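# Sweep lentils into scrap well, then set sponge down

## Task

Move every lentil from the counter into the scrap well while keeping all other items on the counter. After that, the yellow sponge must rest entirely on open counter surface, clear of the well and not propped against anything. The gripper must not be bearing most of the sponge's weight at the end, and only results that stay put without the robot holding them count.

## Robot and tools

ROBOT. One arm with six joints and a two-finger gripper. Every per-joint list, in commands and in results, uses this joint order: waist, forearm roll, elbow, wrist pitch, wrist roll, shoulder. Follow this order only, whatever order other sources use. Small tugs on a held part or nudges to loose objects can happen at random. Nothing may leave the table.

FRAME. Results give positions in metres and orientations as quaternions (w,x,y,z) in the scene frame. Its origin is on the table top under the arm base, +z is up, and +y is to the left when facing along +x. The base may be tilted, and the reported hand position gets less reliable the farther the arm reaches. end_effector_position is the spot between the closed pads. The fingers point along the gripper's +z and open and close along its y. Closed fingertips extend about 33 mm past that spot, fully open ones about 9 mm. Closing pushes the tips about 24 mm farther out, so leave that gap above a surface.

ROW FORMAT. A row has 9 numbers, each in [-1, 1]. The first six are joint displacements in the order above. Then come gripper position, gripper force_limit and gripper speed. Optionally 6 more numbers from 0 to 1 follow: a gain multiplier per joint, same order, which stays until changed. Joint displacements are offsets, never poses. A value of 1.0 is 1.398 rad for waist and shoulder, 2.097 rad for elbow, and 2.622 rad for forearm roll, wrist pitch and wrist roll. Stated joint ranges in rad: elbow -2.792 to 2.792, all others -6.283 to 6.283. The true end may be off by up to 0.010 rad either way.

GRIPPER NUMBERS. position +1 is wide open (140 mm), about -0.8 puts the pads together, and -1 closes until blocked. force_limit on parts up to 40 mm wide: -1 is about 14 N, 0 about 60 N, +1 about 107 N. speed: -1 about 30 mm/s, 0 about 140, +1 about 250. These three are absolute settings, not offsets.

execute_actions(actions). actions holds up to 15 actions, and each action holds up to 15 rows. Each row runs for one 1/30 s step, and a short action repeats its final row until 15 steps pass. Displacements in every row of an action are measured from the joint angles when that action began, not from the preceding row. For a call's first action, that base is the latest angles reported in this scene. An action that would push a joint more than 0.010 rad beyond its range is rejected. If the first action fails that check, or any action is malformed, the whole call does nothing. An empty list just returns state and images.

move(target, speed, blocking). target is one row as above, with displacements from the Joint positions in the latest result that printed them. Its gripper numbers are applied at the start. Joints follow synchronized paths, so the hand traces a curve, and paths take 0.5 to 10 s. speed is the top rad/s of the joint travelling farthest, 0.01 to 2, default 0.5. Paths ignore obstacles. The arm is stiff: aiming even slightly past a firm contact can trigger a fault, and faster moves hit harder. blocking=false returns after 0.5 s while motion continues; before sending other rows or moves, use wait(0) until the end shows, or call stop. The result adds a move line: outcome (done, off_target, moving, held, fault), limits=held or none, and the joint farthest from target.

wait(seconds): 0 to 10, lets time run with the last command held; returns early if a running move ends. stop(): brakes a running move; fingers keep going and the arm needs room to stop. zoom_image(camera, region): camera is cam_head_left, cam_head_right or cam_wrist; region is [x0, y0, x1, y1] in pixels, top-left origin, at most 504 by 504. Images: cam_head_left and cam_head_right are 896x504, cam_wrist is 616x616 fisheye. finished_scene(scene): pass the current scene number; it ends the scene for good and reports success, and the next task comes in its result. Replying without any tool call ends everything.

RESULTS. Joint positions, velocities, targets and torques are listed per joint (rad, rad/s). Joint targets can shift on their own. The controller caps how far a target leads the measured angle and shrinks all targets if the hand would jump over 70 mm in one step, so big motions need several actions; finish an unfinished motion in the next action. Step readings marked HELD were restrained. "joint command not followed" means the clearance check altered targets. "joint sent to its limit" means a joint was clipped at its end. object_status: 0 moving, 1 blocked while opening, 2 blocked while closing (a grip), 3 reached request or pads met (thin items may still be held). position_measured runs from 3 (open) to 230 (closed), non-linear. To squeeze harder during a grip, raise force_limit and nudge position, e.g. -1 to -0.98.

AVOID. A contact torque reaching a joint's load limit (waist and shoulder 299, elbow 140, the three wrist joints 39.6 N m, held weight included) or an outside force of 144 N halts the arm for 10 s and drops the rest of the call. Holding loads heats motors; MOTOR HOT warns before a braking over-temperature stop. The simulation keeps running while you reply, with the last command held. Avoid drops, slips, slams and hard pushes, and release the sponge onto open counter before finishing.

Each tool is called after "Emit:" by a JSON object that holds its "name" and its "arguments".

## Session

Emit:
{"name": "execute_actions", "arguments": {"actions": []}}

Scene clock: 0.00 s.
end_effector_position=(+0.1205, +0.1826, +0.1048) position_measured=3 object_status=3 end_effector_quat_wxyz=(+0.024, -0.622, +0.778, -0.084) end_effector_velocity=(+0.000, +0.001, +0.000) end_effector_angular_velocity=(+0.000, -0.000, +0.001)
Joint names: [waist, forearm roll, elbow, wrist pitch, wrist roll, shoulder]
Joint positions: [ 1.035 -0.192  2.567  0.987  4.539 -0.381]
Joint velocities: [ 0.001  0.    -0.001  0.     0.     0.001]
Joint torques (N m, as the joint torque sensors report them, + toward a larger angle): no reading
Joint targets: [1.035 -0.192 2.567 0.987 4.539 -0.381]
Joint stiffness scale: [1. 1. 1. 1. 1. 1.]

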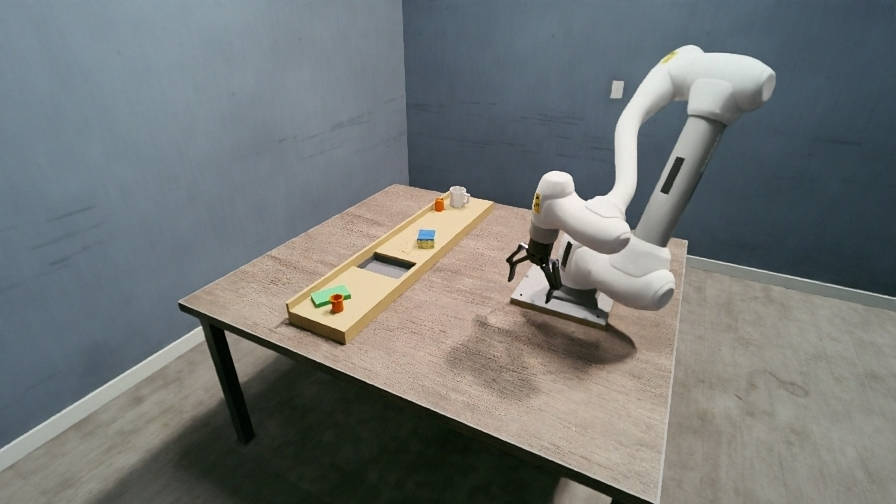

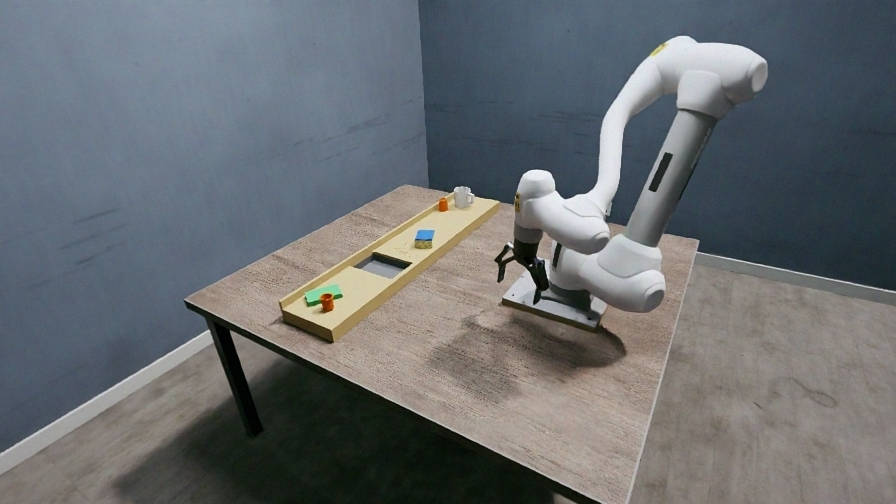

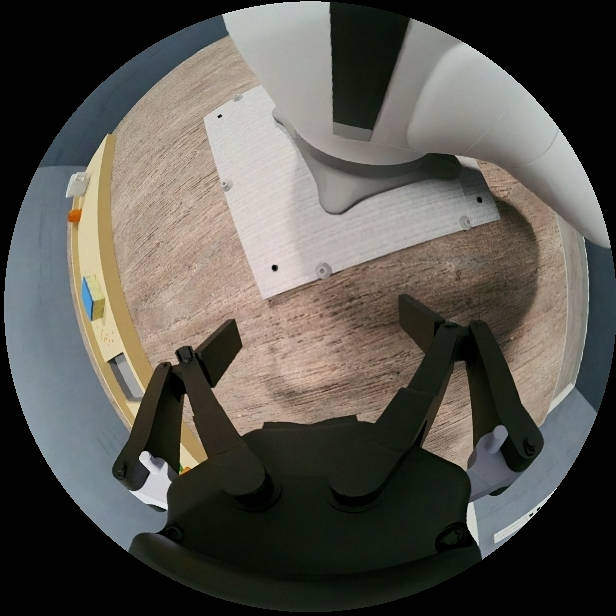

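Emit:
{"name": "move", "arguments": {"target": [-0.836,0.076,-0.368,0.052,-0.008,0.432,1,0,0], "speed": 0.9}}

Emit:
{"name": "zoom_image", "arguments": {"camera": "cam_wrist", "region": [150,150,550,450]}}

Scene clock: 6.07 s.
end_effector_position=(+0.6379, -0.0273, +0.2185) position_measured=3 object_status=3 end_effector_quat_wxyz=(+0.009, -0.046, +0.999, -0.002) end_effector_velocity=(-0.000, +0.000, -0.001) end_effector_angular_velocity=(+0.002, +0.002, -0.001)
Joint names: [waist, forearm roll, elbow, wrist pitch, wrist roll, shoulder]
Joint positions: [-0.13   0.002  1.799  1.12   4.52   0.219]
Joint velocities: [-0.     0.002  0.     0.001  0.     0.002]
Joint torques (N m, as the joint torque sensors report them, + toward a larger angle): [ -0.73   3.79 -40.08   0.58  -0.34 -59.39]
Joint targets: [-0.134 0.007 1.795 1.124 4.518 0.223]
Joint stiffness scale: [1. 1. 1. 1. 1. 1.]
move: done; limits=none; farthest joint: the forearm roll, 0.005 radians from its target (0.199 radians at the start)

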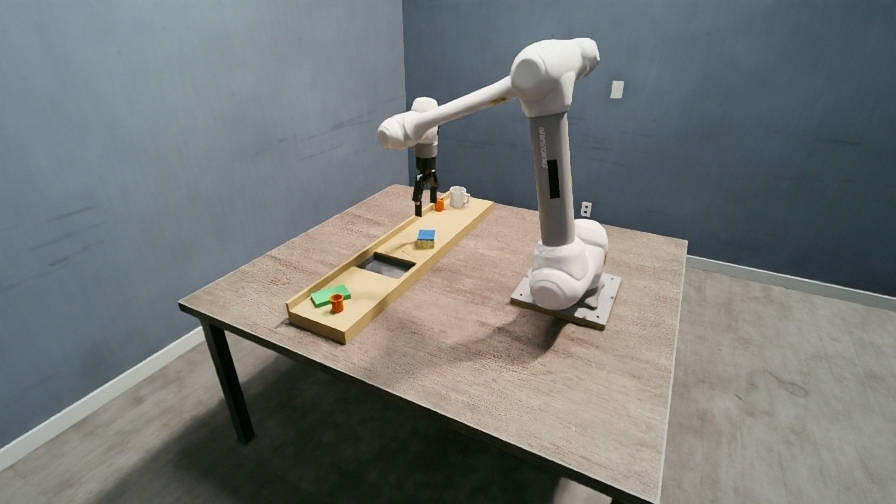

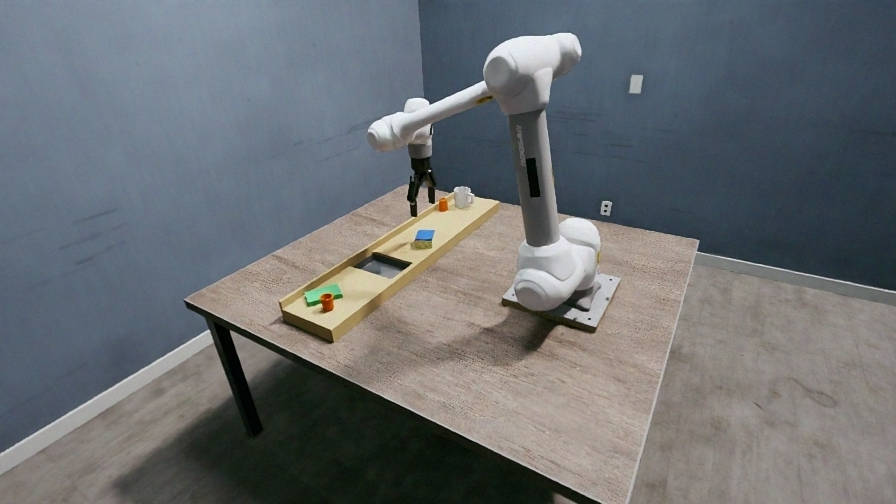

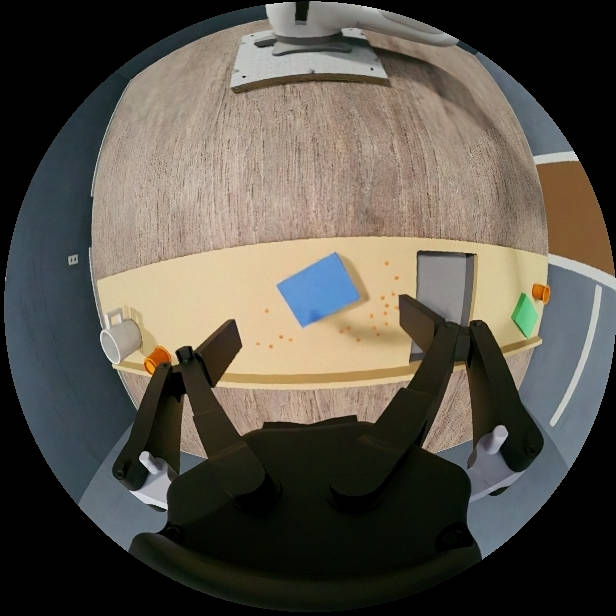

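Region (150, 150, 550, 450) of cam_wrist's 616x616 image, scaled by 1.260, with more detail than that image has; it fills the top 378 rows of this view, and the rest is white.

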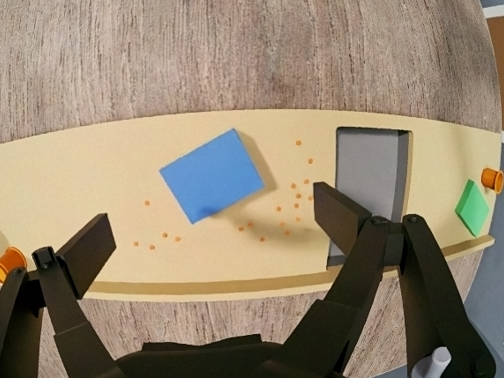

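Emit:
{"name": "move", "arguments": {"target": [-0.004,0.003,0.05,-0.0605,0.381,0.044,0.45,-1,0], "speed": 0.9}}

Scene clock: 12.30 s.
end_effector_position=(+0.6278, -0.0271, +0.1328) position_measured=72 object_status=3 end_effector_quat_wxyz=(+0.006, +0.438, +0.899, +0.003) end_effector_velocity=(+0.001, +0.000, +0.001) end_effector_angular_velocity=(+0.000, -0.002, -0.001)
Joint names: [waist, forearm roll, elbow, wrist pitch, wrist roll, shoulder]
Joint positions: [-0.132  0.004  1.9    0.965  5.517  0.277]
Joint velocities: [ 0.     0.001 -0.    -0.001  0.001 -0.001]
Joint torques (N m, as the joint torque sensors report them, + toward a larger angle): [ -3.18   3.63 -36.89   0.3   -0.22 -63.5 ]
Joint targets: [-0.136 0.010 1.904 0.961 5.519 0.281]
Joint stiffness scale: [1. 1. 1. 1. 1. 1.]
move: done; limits=none; farthest joint: the forearm roll, 0.006 radians from its target (0.008 radians at the start)

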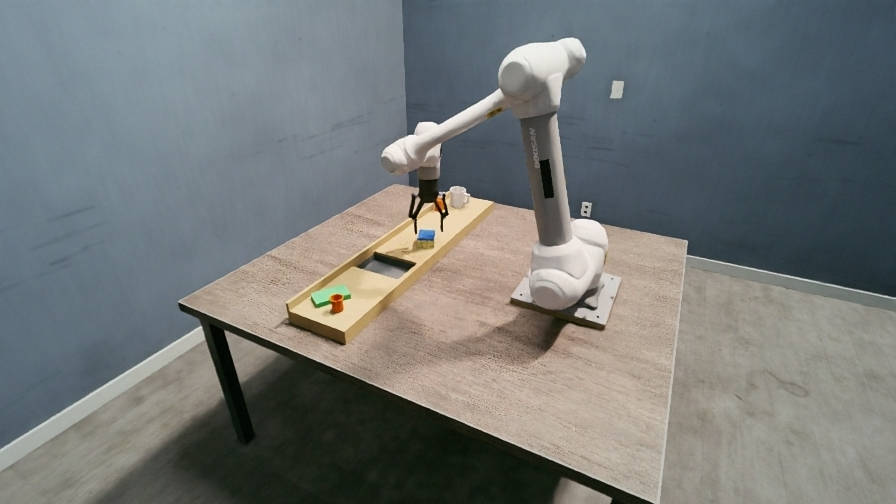

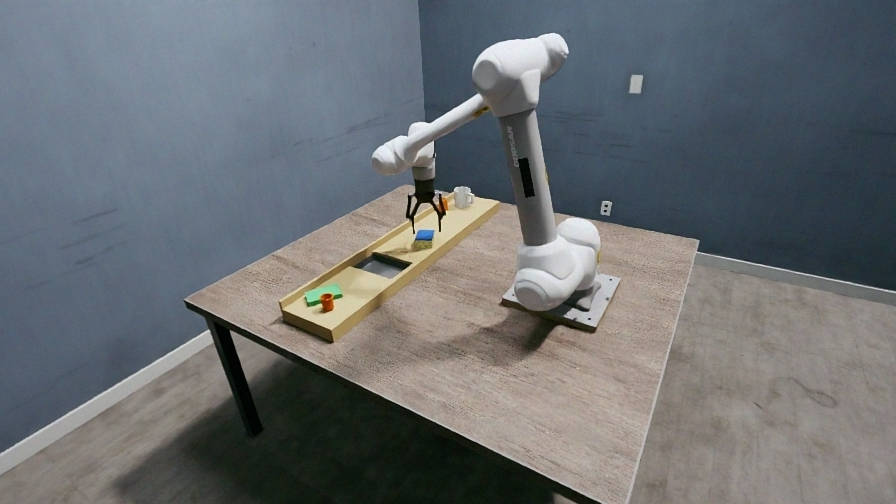

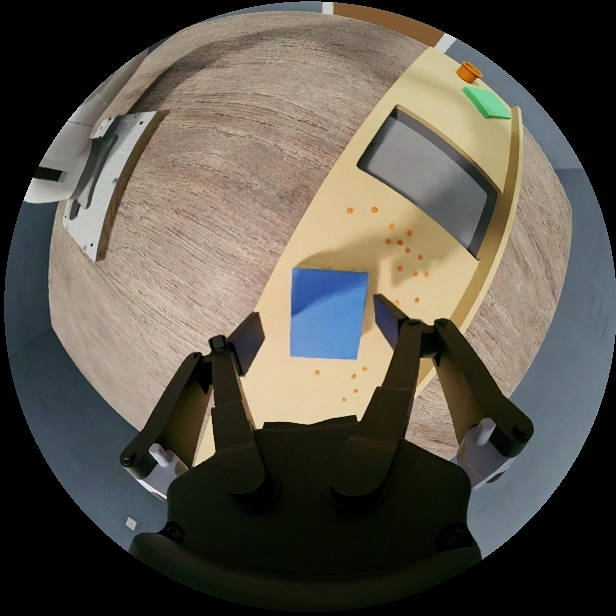

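Emit:
{"name": "move", "arguments": {"target": [0.013,0,0.0155,-0.032,0.005,0.04,0.45,-1,0], "speed": 0.12}}

Emit:
{"name": "move", "arguments": {"target": [0,0,0,0,0,0,-0.2,-1,-0.5]}}

Scene clock: 15.93 s.
end_effector_position=(+0.6319, -0.0185, +0.0869) position_measured=72 object_status=3 end_effector_quat_wxyz=(+0.005, +0.437, +0.900, +0.002) end_effector_velocity=(+0.001, +0.000, +0.001) end_effector_angular_velocity=(+0.000, -0.003, -0.000)
Joint names: [waist, forearm roll, elbow, wrist pitch, wrist roll, shoulder]
Joint positions: [-0.118  0.004  1.929  0.885  5.528  0.33 ]
Joint velocities: [ 0.001  0.001 -0.001 -0.001  0.    -0.001]
Joint torques (N m, as the joint torque sensors report them, + toward a larger angle): [ -2.24   3.39 -34.78   0.45  -0.4  -67.41]
Joint targets: [-0.114 0.004 1.933 0.881 5.530 0.333]
Joint stiffness scale: [1. 1. 1. 1. 1. 1.]
move: done; limits=none; farthest joint: the waist, 0.004 radians from its target (0.018 radians at the start)

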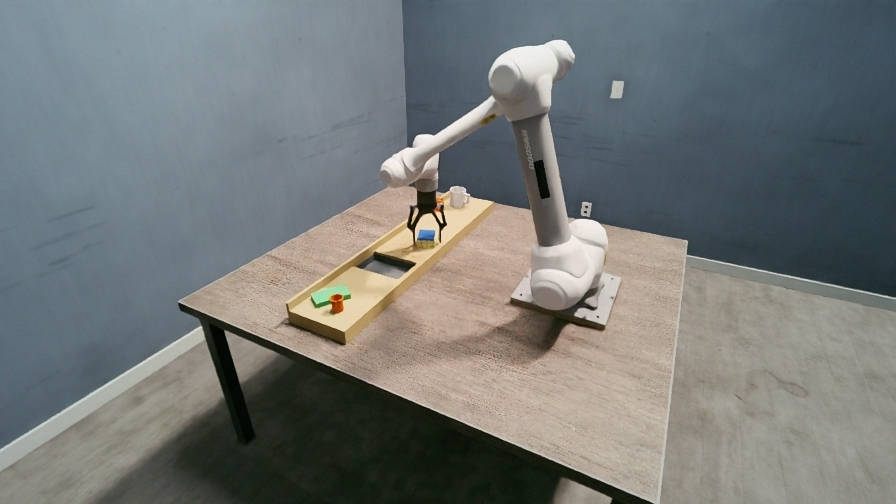

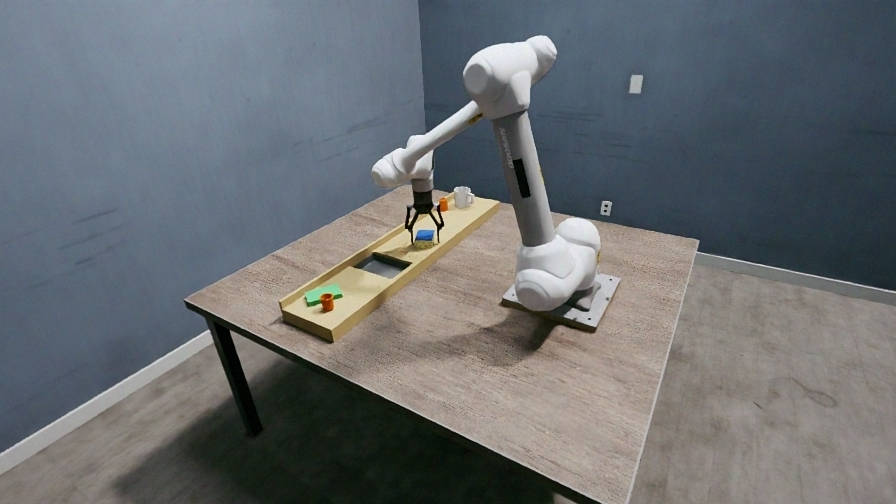

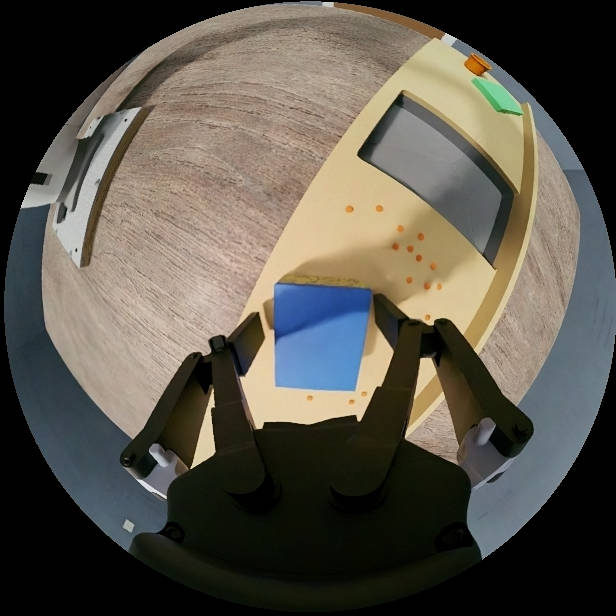

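Scene clock: 16.77 s.
end_effector_position=(+0.6319, -0.0185, +0.0869) position_measured=154 object_status=3 end_effector_quat_wxyz=(+0.005, +0.437, +0.900, +0.002) end_effector_velocity=(+0.001, -0.000, +0.000) end_effector_angular_velocity=(-0.000, -0.001, -0.000)
Joint names: [waist, forearm roll, elbow, wrist pitch, wrist roll, shoulder]
Joint positions: [-0.118  0.004  1.929  0.885  5.528  0.33 ]
Joint velocities: [-0.    -0.001 -0.001  0.     0.     0.   ]
Joint torques (N m, as the joint torque sensors report them, + toward a larger angle): [ -1.9    3.39 -33.51   0.62  -0.23 -64.05]
Joint targets: [-0.118 0.004 1.929 0.885 5.528 0.330]
Joint stiffness scale: [1. 1. 1. 1. 1. 1.]
move: done; limits=none; farthest joint: the waist, 0.000 radians from its target (0.000 radians at the start)

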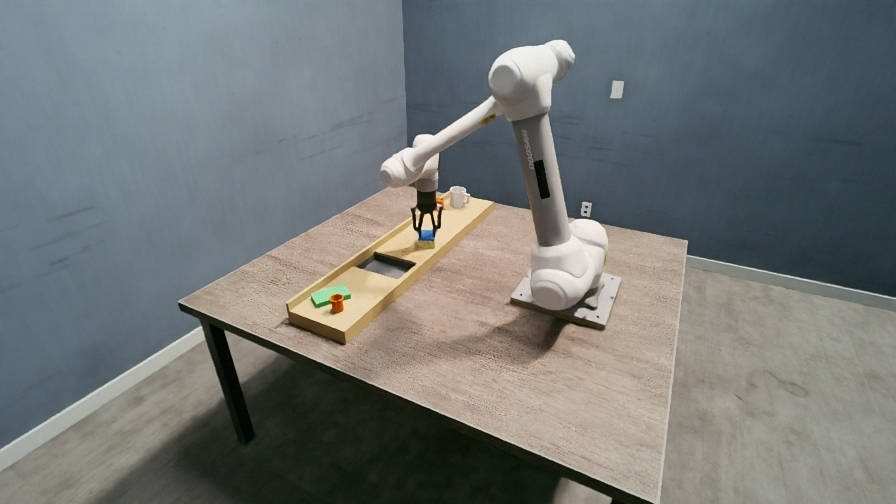

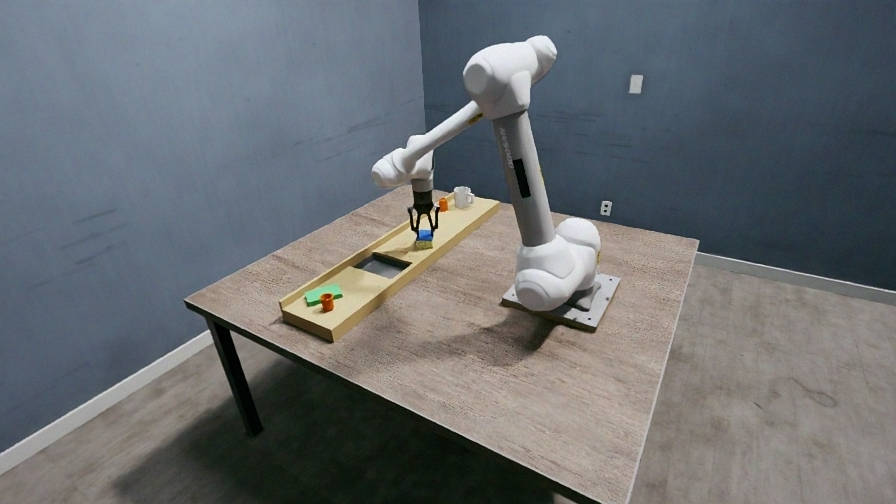

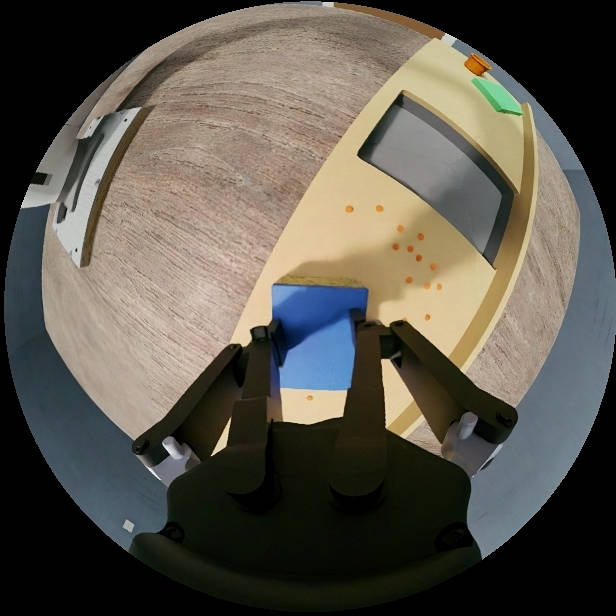

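Emit:
{"name": "move", "arguments": {"target": [0,0,0,0.013,0,-0.027,-0.2,-1,-0.5], "speed": 0.15}}

Emit:
{"name": "move", "arguments": {"target": [-0.012,0,0,0,-0.3625,0,-0.2,-1,-0.5], "speed": 1}}

Emit:
{"name": "move", "arguments": {"target": [0,0,0.011,-0.0185,0,0.0225,-0.2,-1,-0.5], "speed": 0.1}}

Scene clock: 21.57 s.
end_effector_position=(+0.6247, -0.0178, +0.1083) position_measured=154 object_status=3 end_effector_quat_wxyz=(+0.007, +0.437, +0.900, +0.003) end_effector_velocity=(-0.001, -0.000, +0.000) end_effector_angular_velocity=(-0.001, +0.001, +0.000)
Joint names: [waist, forearm roll, elbow, wrist pitch, wrist roll, shoulder]
Joint positions: [-0.118  0.004  1.929  0.915  5.528  0.296]
Joint velocities: [ 0.    -0.001  0.001  0.002  0.    -0.001]
Joint torques (N m, as the joint torque sensors report them, + toward a larger angle): [ -1.22   3.67 -35.32   0.3   -0.33 -64.56]
Joint targets: [-0.118 0.004 1.929 0.919 5.528 0.292]
Joint stiffness scale: [1. 1. 1. 1. 1. 1.]
move: done; limits=none; farthest joint: the wrist pitch, 0.004 radians from its target (0.034 radians at the start)

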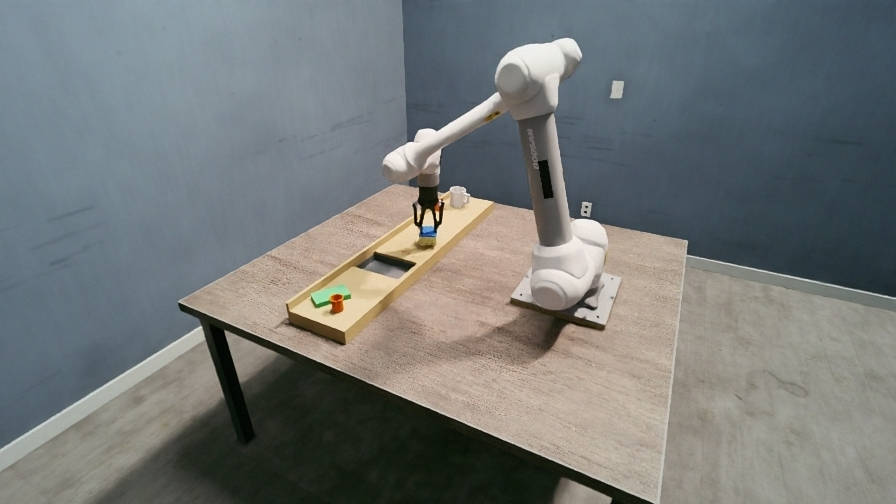

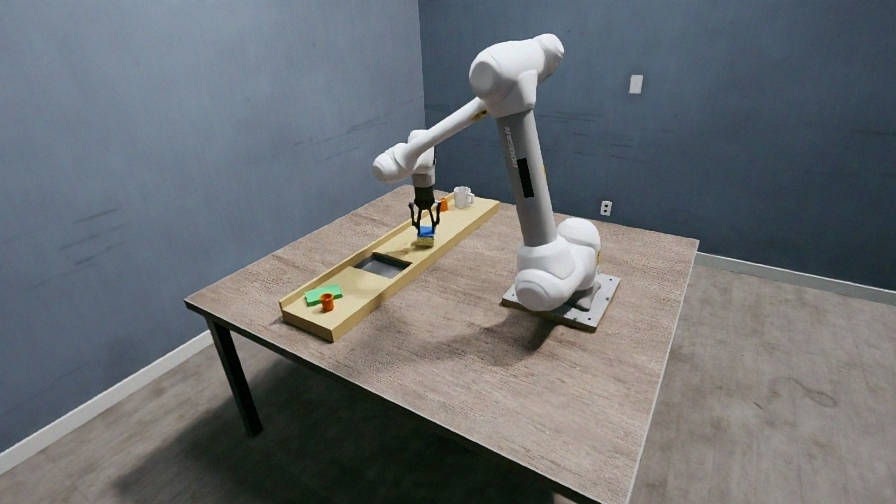

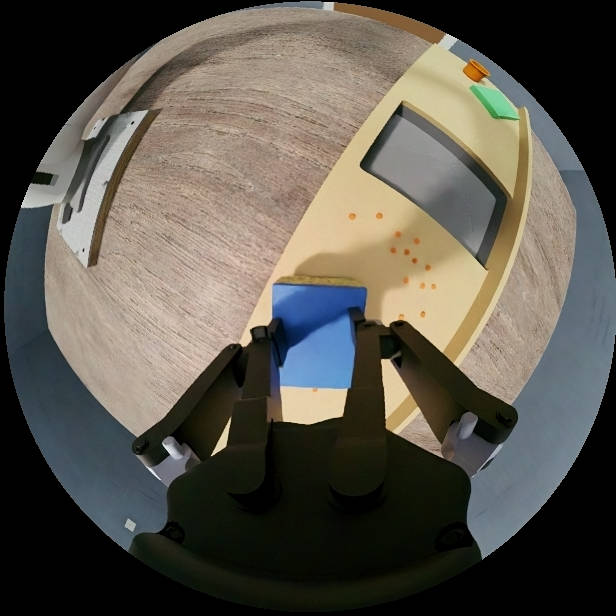

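Scene clock: 23.13 s.
end_effector_position=(+0.6244, -0.0259, +0.1083) position_measured=154 object_status=3 end_effector_quat_wxyz=(+0.008, -0.016, +1.000, -0.001) end_effector_velocity=(-0.000, -0.000, -0.001) end_effector_angular_velocity=(+0.000, +0.001, +0.001)
Joint names: [waist, forearm roll, elbow, wrist pitch, wrist roll, shoulder]
Joint positions: [-0.131  0.004  1.929  0.915  4.58   0.295]
Joint velocities: [-0.     0.     0.    -0.    -0.001  0.001]
Joint torques (N m, as the joint torque sensors report them, + toward a larger angle): [ -2.17   3.42 -35.75   0.25  -0.29 -62.74]
Joint targets: [-0.135 0.004 1.929 0.915 4.577 0.296]
Joint stiffness scale: [1. 1. 1. 1. 1. 1.]
move: done; limits=none; farthest joint: the waist, 0.004 radians from its target (0.017 radians at the start)

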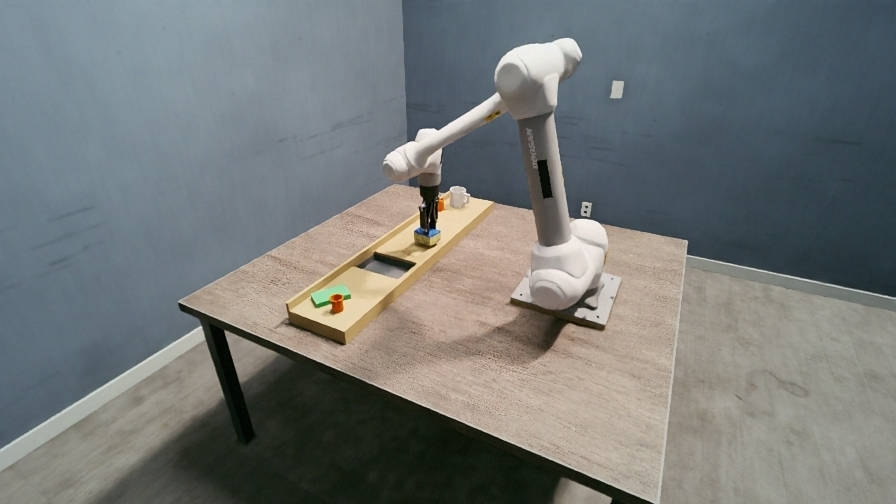

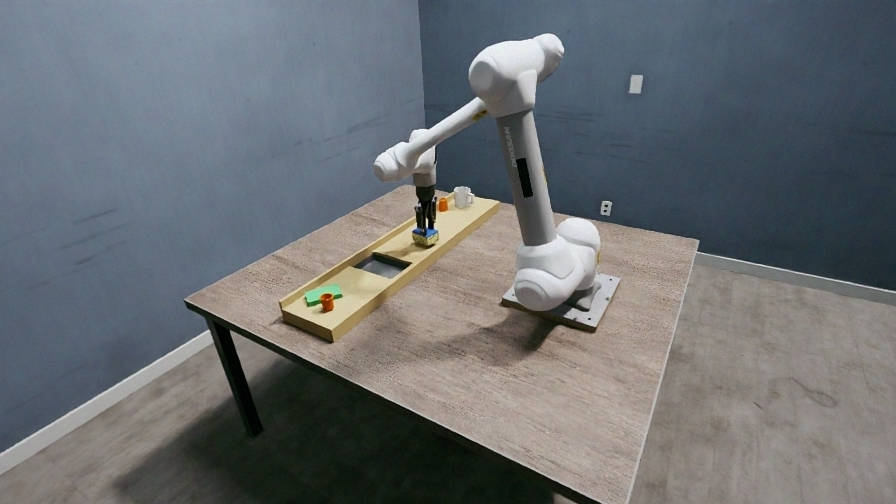

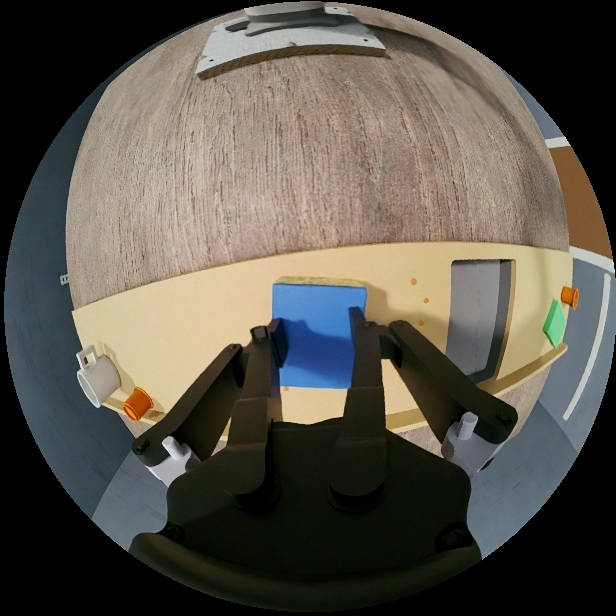

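Scene clock: 23.97 s.
end_effector_position=(+0.6243, -0.0260, +0.0831) position_measured=154 object_status=3 end_effector_quat_wxyz=(+0.007, -0.016, +1.000, -0.001) end_effector_velocity=(+0.000, -0.000, -0.001) end_effector_angular_velocity=(+0.000, -0.001, -0.000)
Joint names: [waist, forearm roll, elbow, wrist pitch, wrist roll, shoulder]
Joint positions: [-0.131  0.004  1.947  0.871  4.58   0.323]
Joint velocities: [-0.     0.     0.    -0.002  0.     0.001]
Joint torques (N m, as the joint torque sensors report them, + toward a larger angle): [ -1.91   3.4  -33.7    0.57  -0.36 -61.07]
Joint targets: [-0.131 0.004 1.952 0.867 4.580 0.327]
Joint stiffness scale: [1. 1. 1. 1. 1. 1.]
move: done; limits=none; farthest joint: the elbow, 0.005 radians from its target (0.023 radians at the start)

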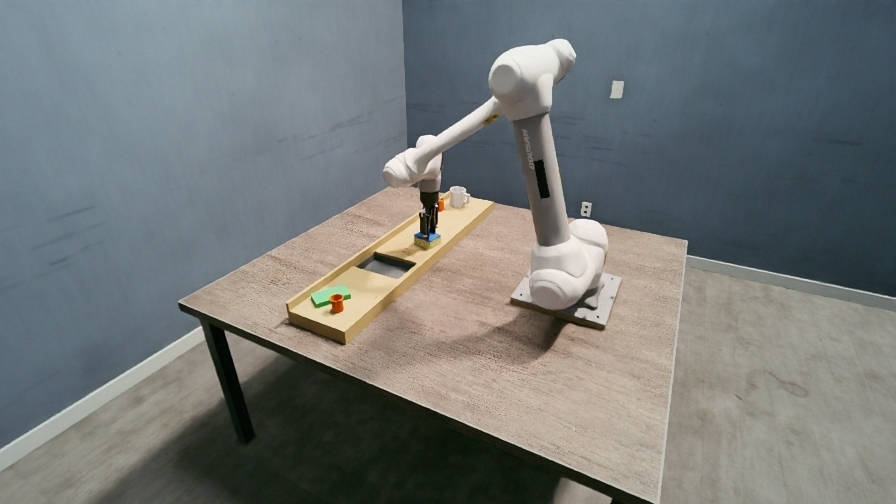

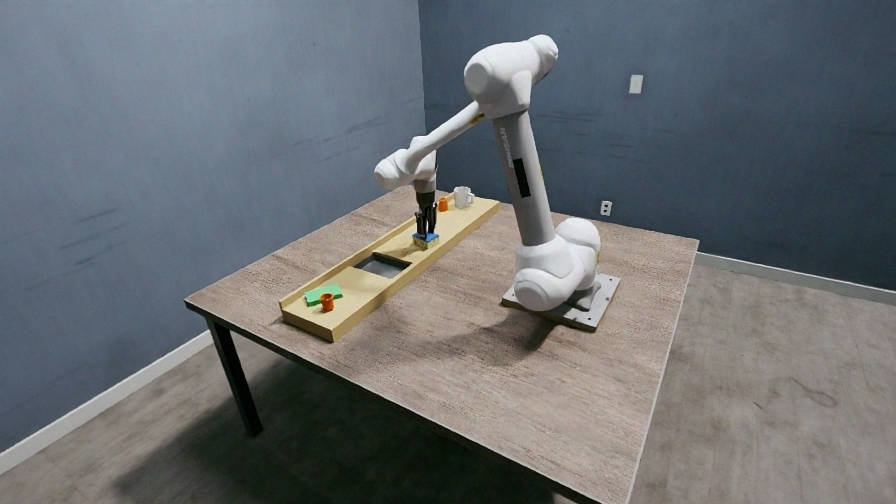

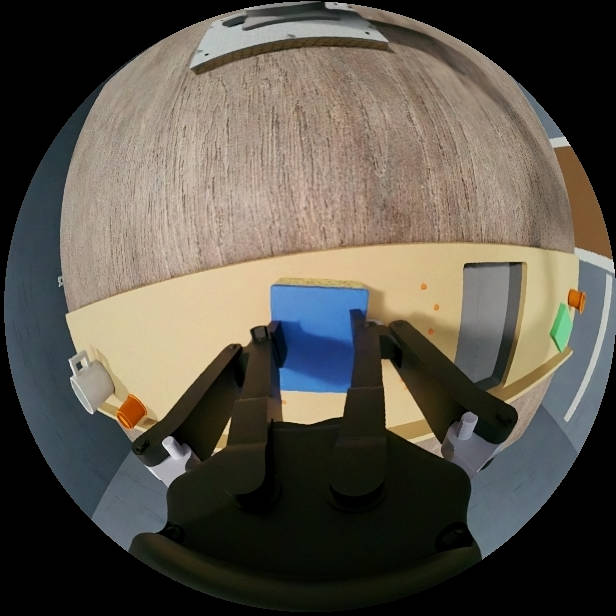

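Emit:
{"name": "execute_actions", "arguments": {"actions": []}}

Emit:
{"name": "move", "arguments": {"target": [0.182,0,0,0,0.096,0,-0.2,-1,-0.5], "speed": 0.12}}

Emit:
{"name": "move", "arguments": {"target": [0,0,-0.0135,0.0225,0,-0.024,-0.2,-1,-0.5]}}

Scene clock: 35.47 s.
end_effector_position=(+0.6244, -0.0260, +0.0831) position_measured=154 object_status=3 end_effector_quat_wxyz=(+0.007, -0.016, +1.000, -0.001) end_effector_velocity=(+0.001, +0.000, -0.000) end_effector_angular_velocity=(+0.000, -0.000, +0.000)
Joint names: [waist, forearm roll, elbow, wrist pitch, wrist roll, shoulder]
Joint positions: [-0.131  0.004  1.947  0.871  4.58   0.323]
Joint velocities: [ 0.     0.    -0.001 -0.    -0.     0.001]
Joint torques (N m, as the joint torque sensors report them, + toward a larger angle): [ -2.24   3.32 -32.28   0.49  -0.15 -61.99]
Joint targets: [-0.131 0.004 1.952 0.867 4.580 0.327]
Joint stiffness scale: [1. 1. 1. 1. 1. 1.]

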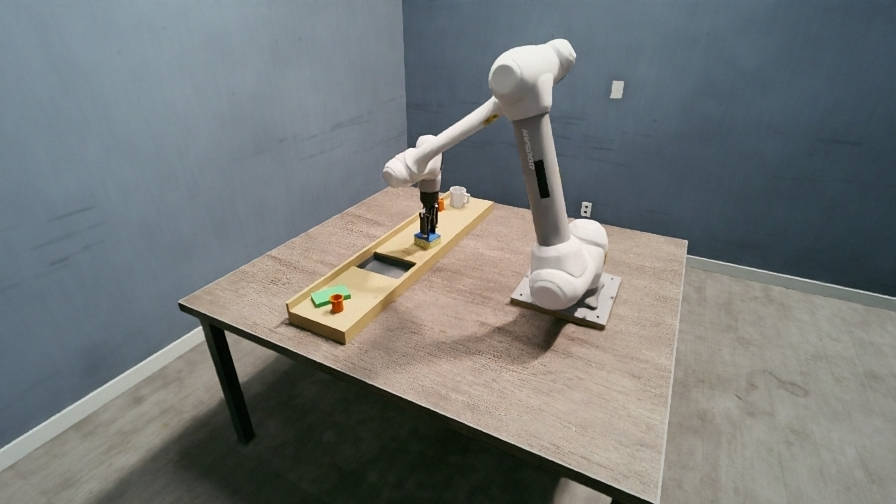

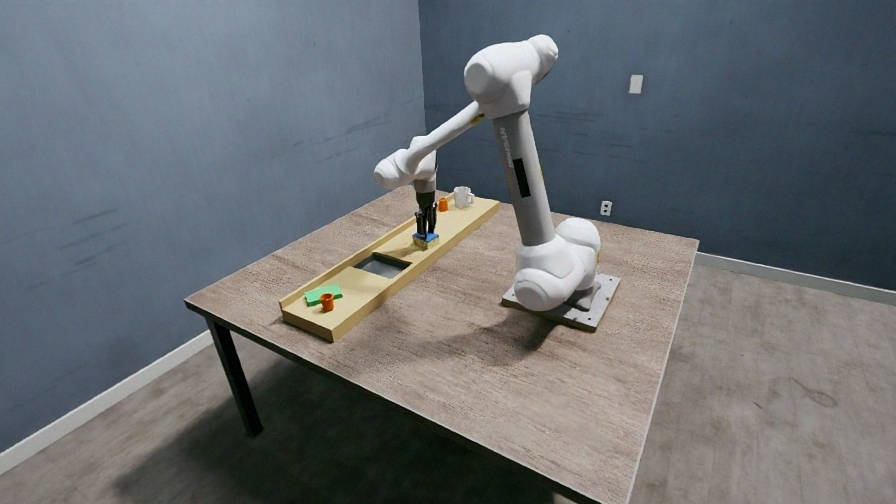

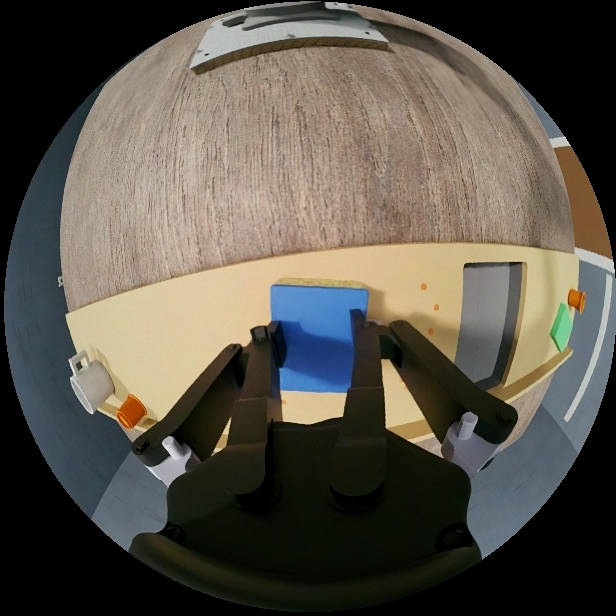

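Scene clock: 37.93 s.
end_effector_position=(+0.6114, +0.1294, +0.0823) position_measured=154 object_status=3 end_effector_quat_wxyz=(+0.007, -0.016, +1.000, -0.001) end_effector_velocity=(+0.001, +0.000, -0.000) end_effector_angular_velocity=(+0.001, -0.001, -0.002)
Joint names: [waist, forearm roll, elbow, wrist pitch, wrist roll, shoulder]
Joint positions: [0.119 0.004 1.947 0.871 4.829 0.323]
Joint velocities: [ 0.     0.001 -0.    -0.001  0.002  0.001]
Joint torques (N m, as the joint torque sensors report them, + toward a larger angle): [  1.39   5.35 -27.94   0.41  -0.11 -57.35]
Joint targets: [0.124 0.004 1.947 0.871 4.831 0.323]
Joint stiffness scale: [1. 1. 1. 1. 1. 1.]
move: done; limits=none; farthest joint: the waist, 0.004 radians from its target (0.254 radians at the start)

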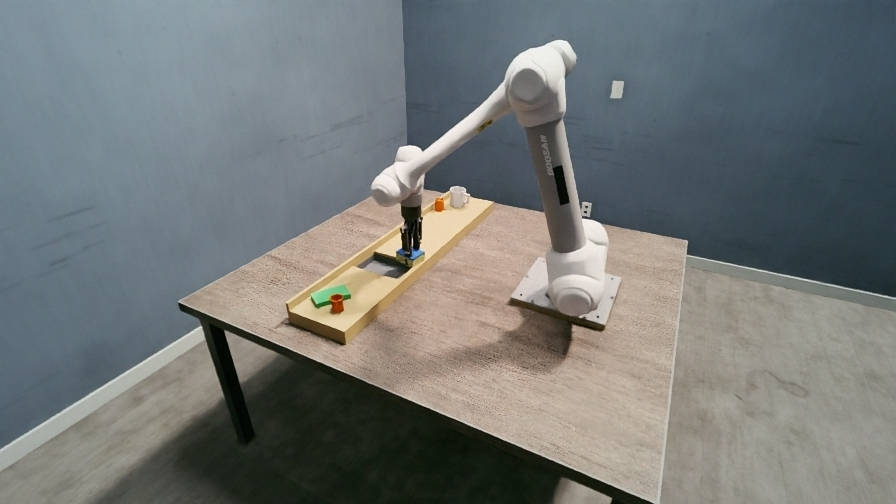

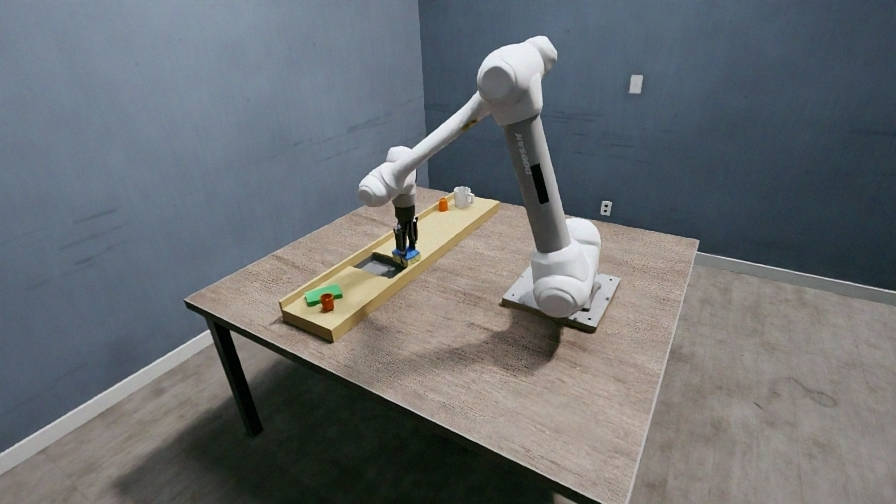

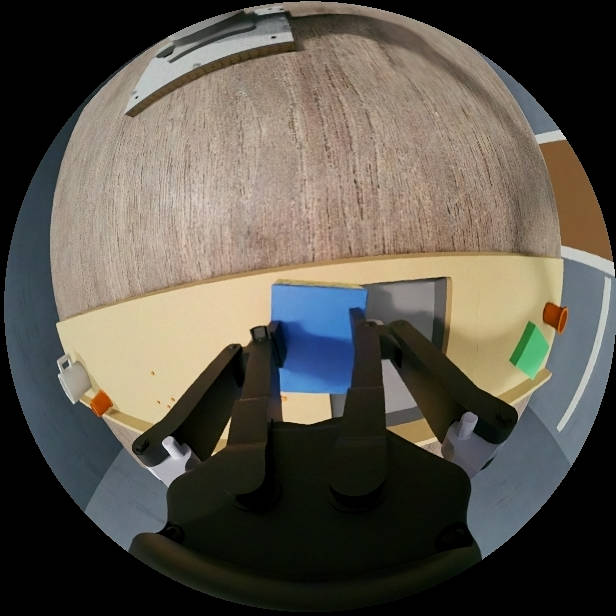

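Scene clock: 38.73 s.
end_effector_position=(+0.6122, +0.1297, +0.1118) position_measured=154 object_status=3 end_effector_quat_wxyz=(+0.007, -0.016, +1.000, -0.000) end_effector_velocity=(-0.000, -0.000, -0.000) end_effector_angular_velocity=(+0.000, +0.002, -0.001)
Joint names: [waist, forearm roll, elbow, wrist pitch, wrist roll, shoulder]
Joint positions: [0.119 0.004 1.923 0.926 4.829 0.293]
Joint velocities: [-0.001  0.    -0.     0.001 -0.     0.   ]
Joint torques (N m, as the joint torque sensors report them, + toward a larger angle): [ -3.27   3.48 -36.01   0.56  -0.52 -64.34]
Joint targets: [0.119 0.004 1.919 0.930 4.829 0.289]
Joint stiffness scale: [1. 1. 1. 1. 1. 1.]
move: done; limits=none; farthest joint: the elbow, 0.004 radians from its target (0.029 radians at the start)

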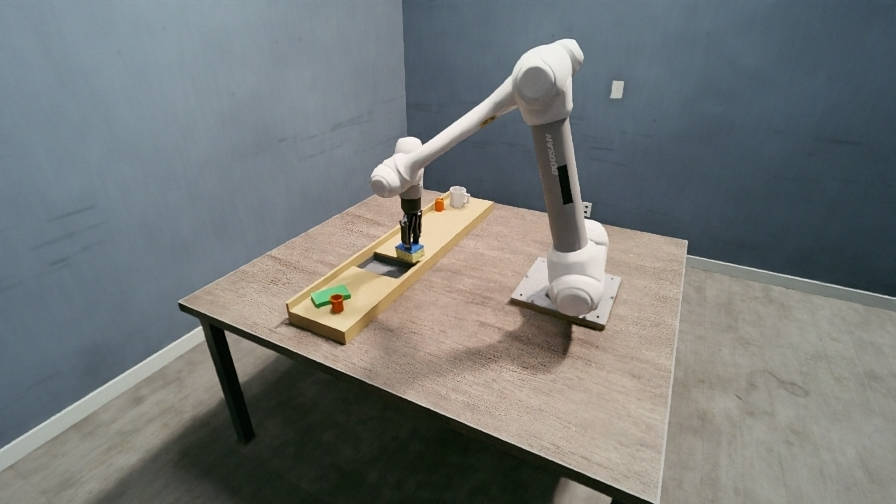

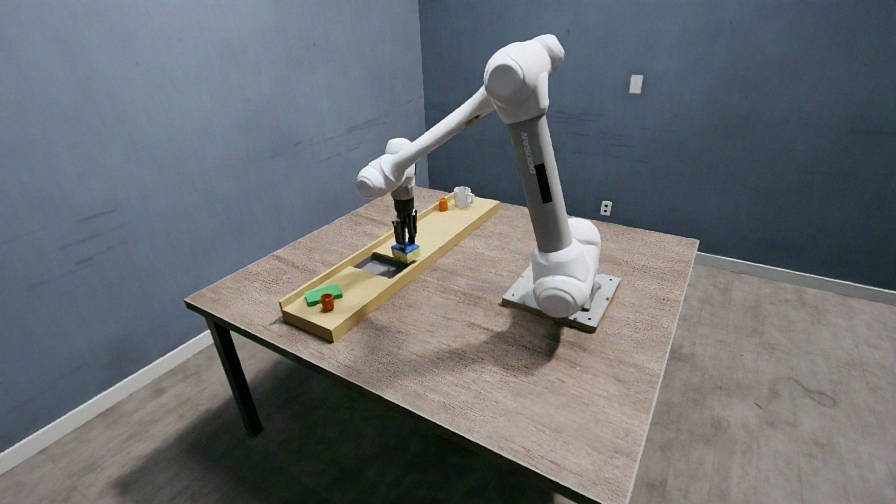

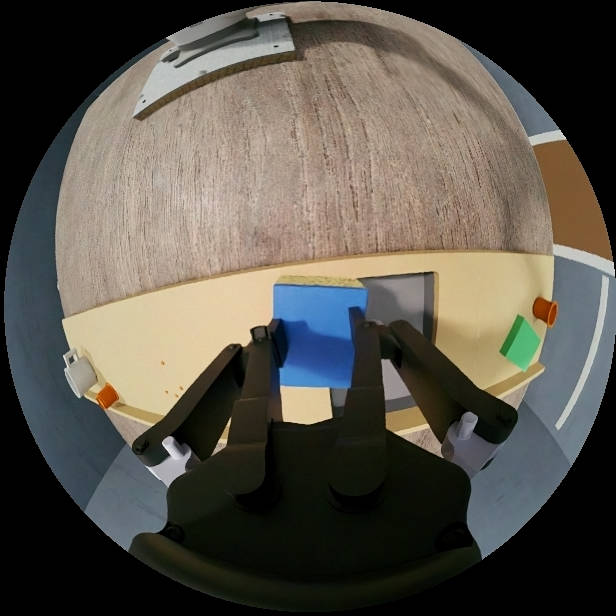

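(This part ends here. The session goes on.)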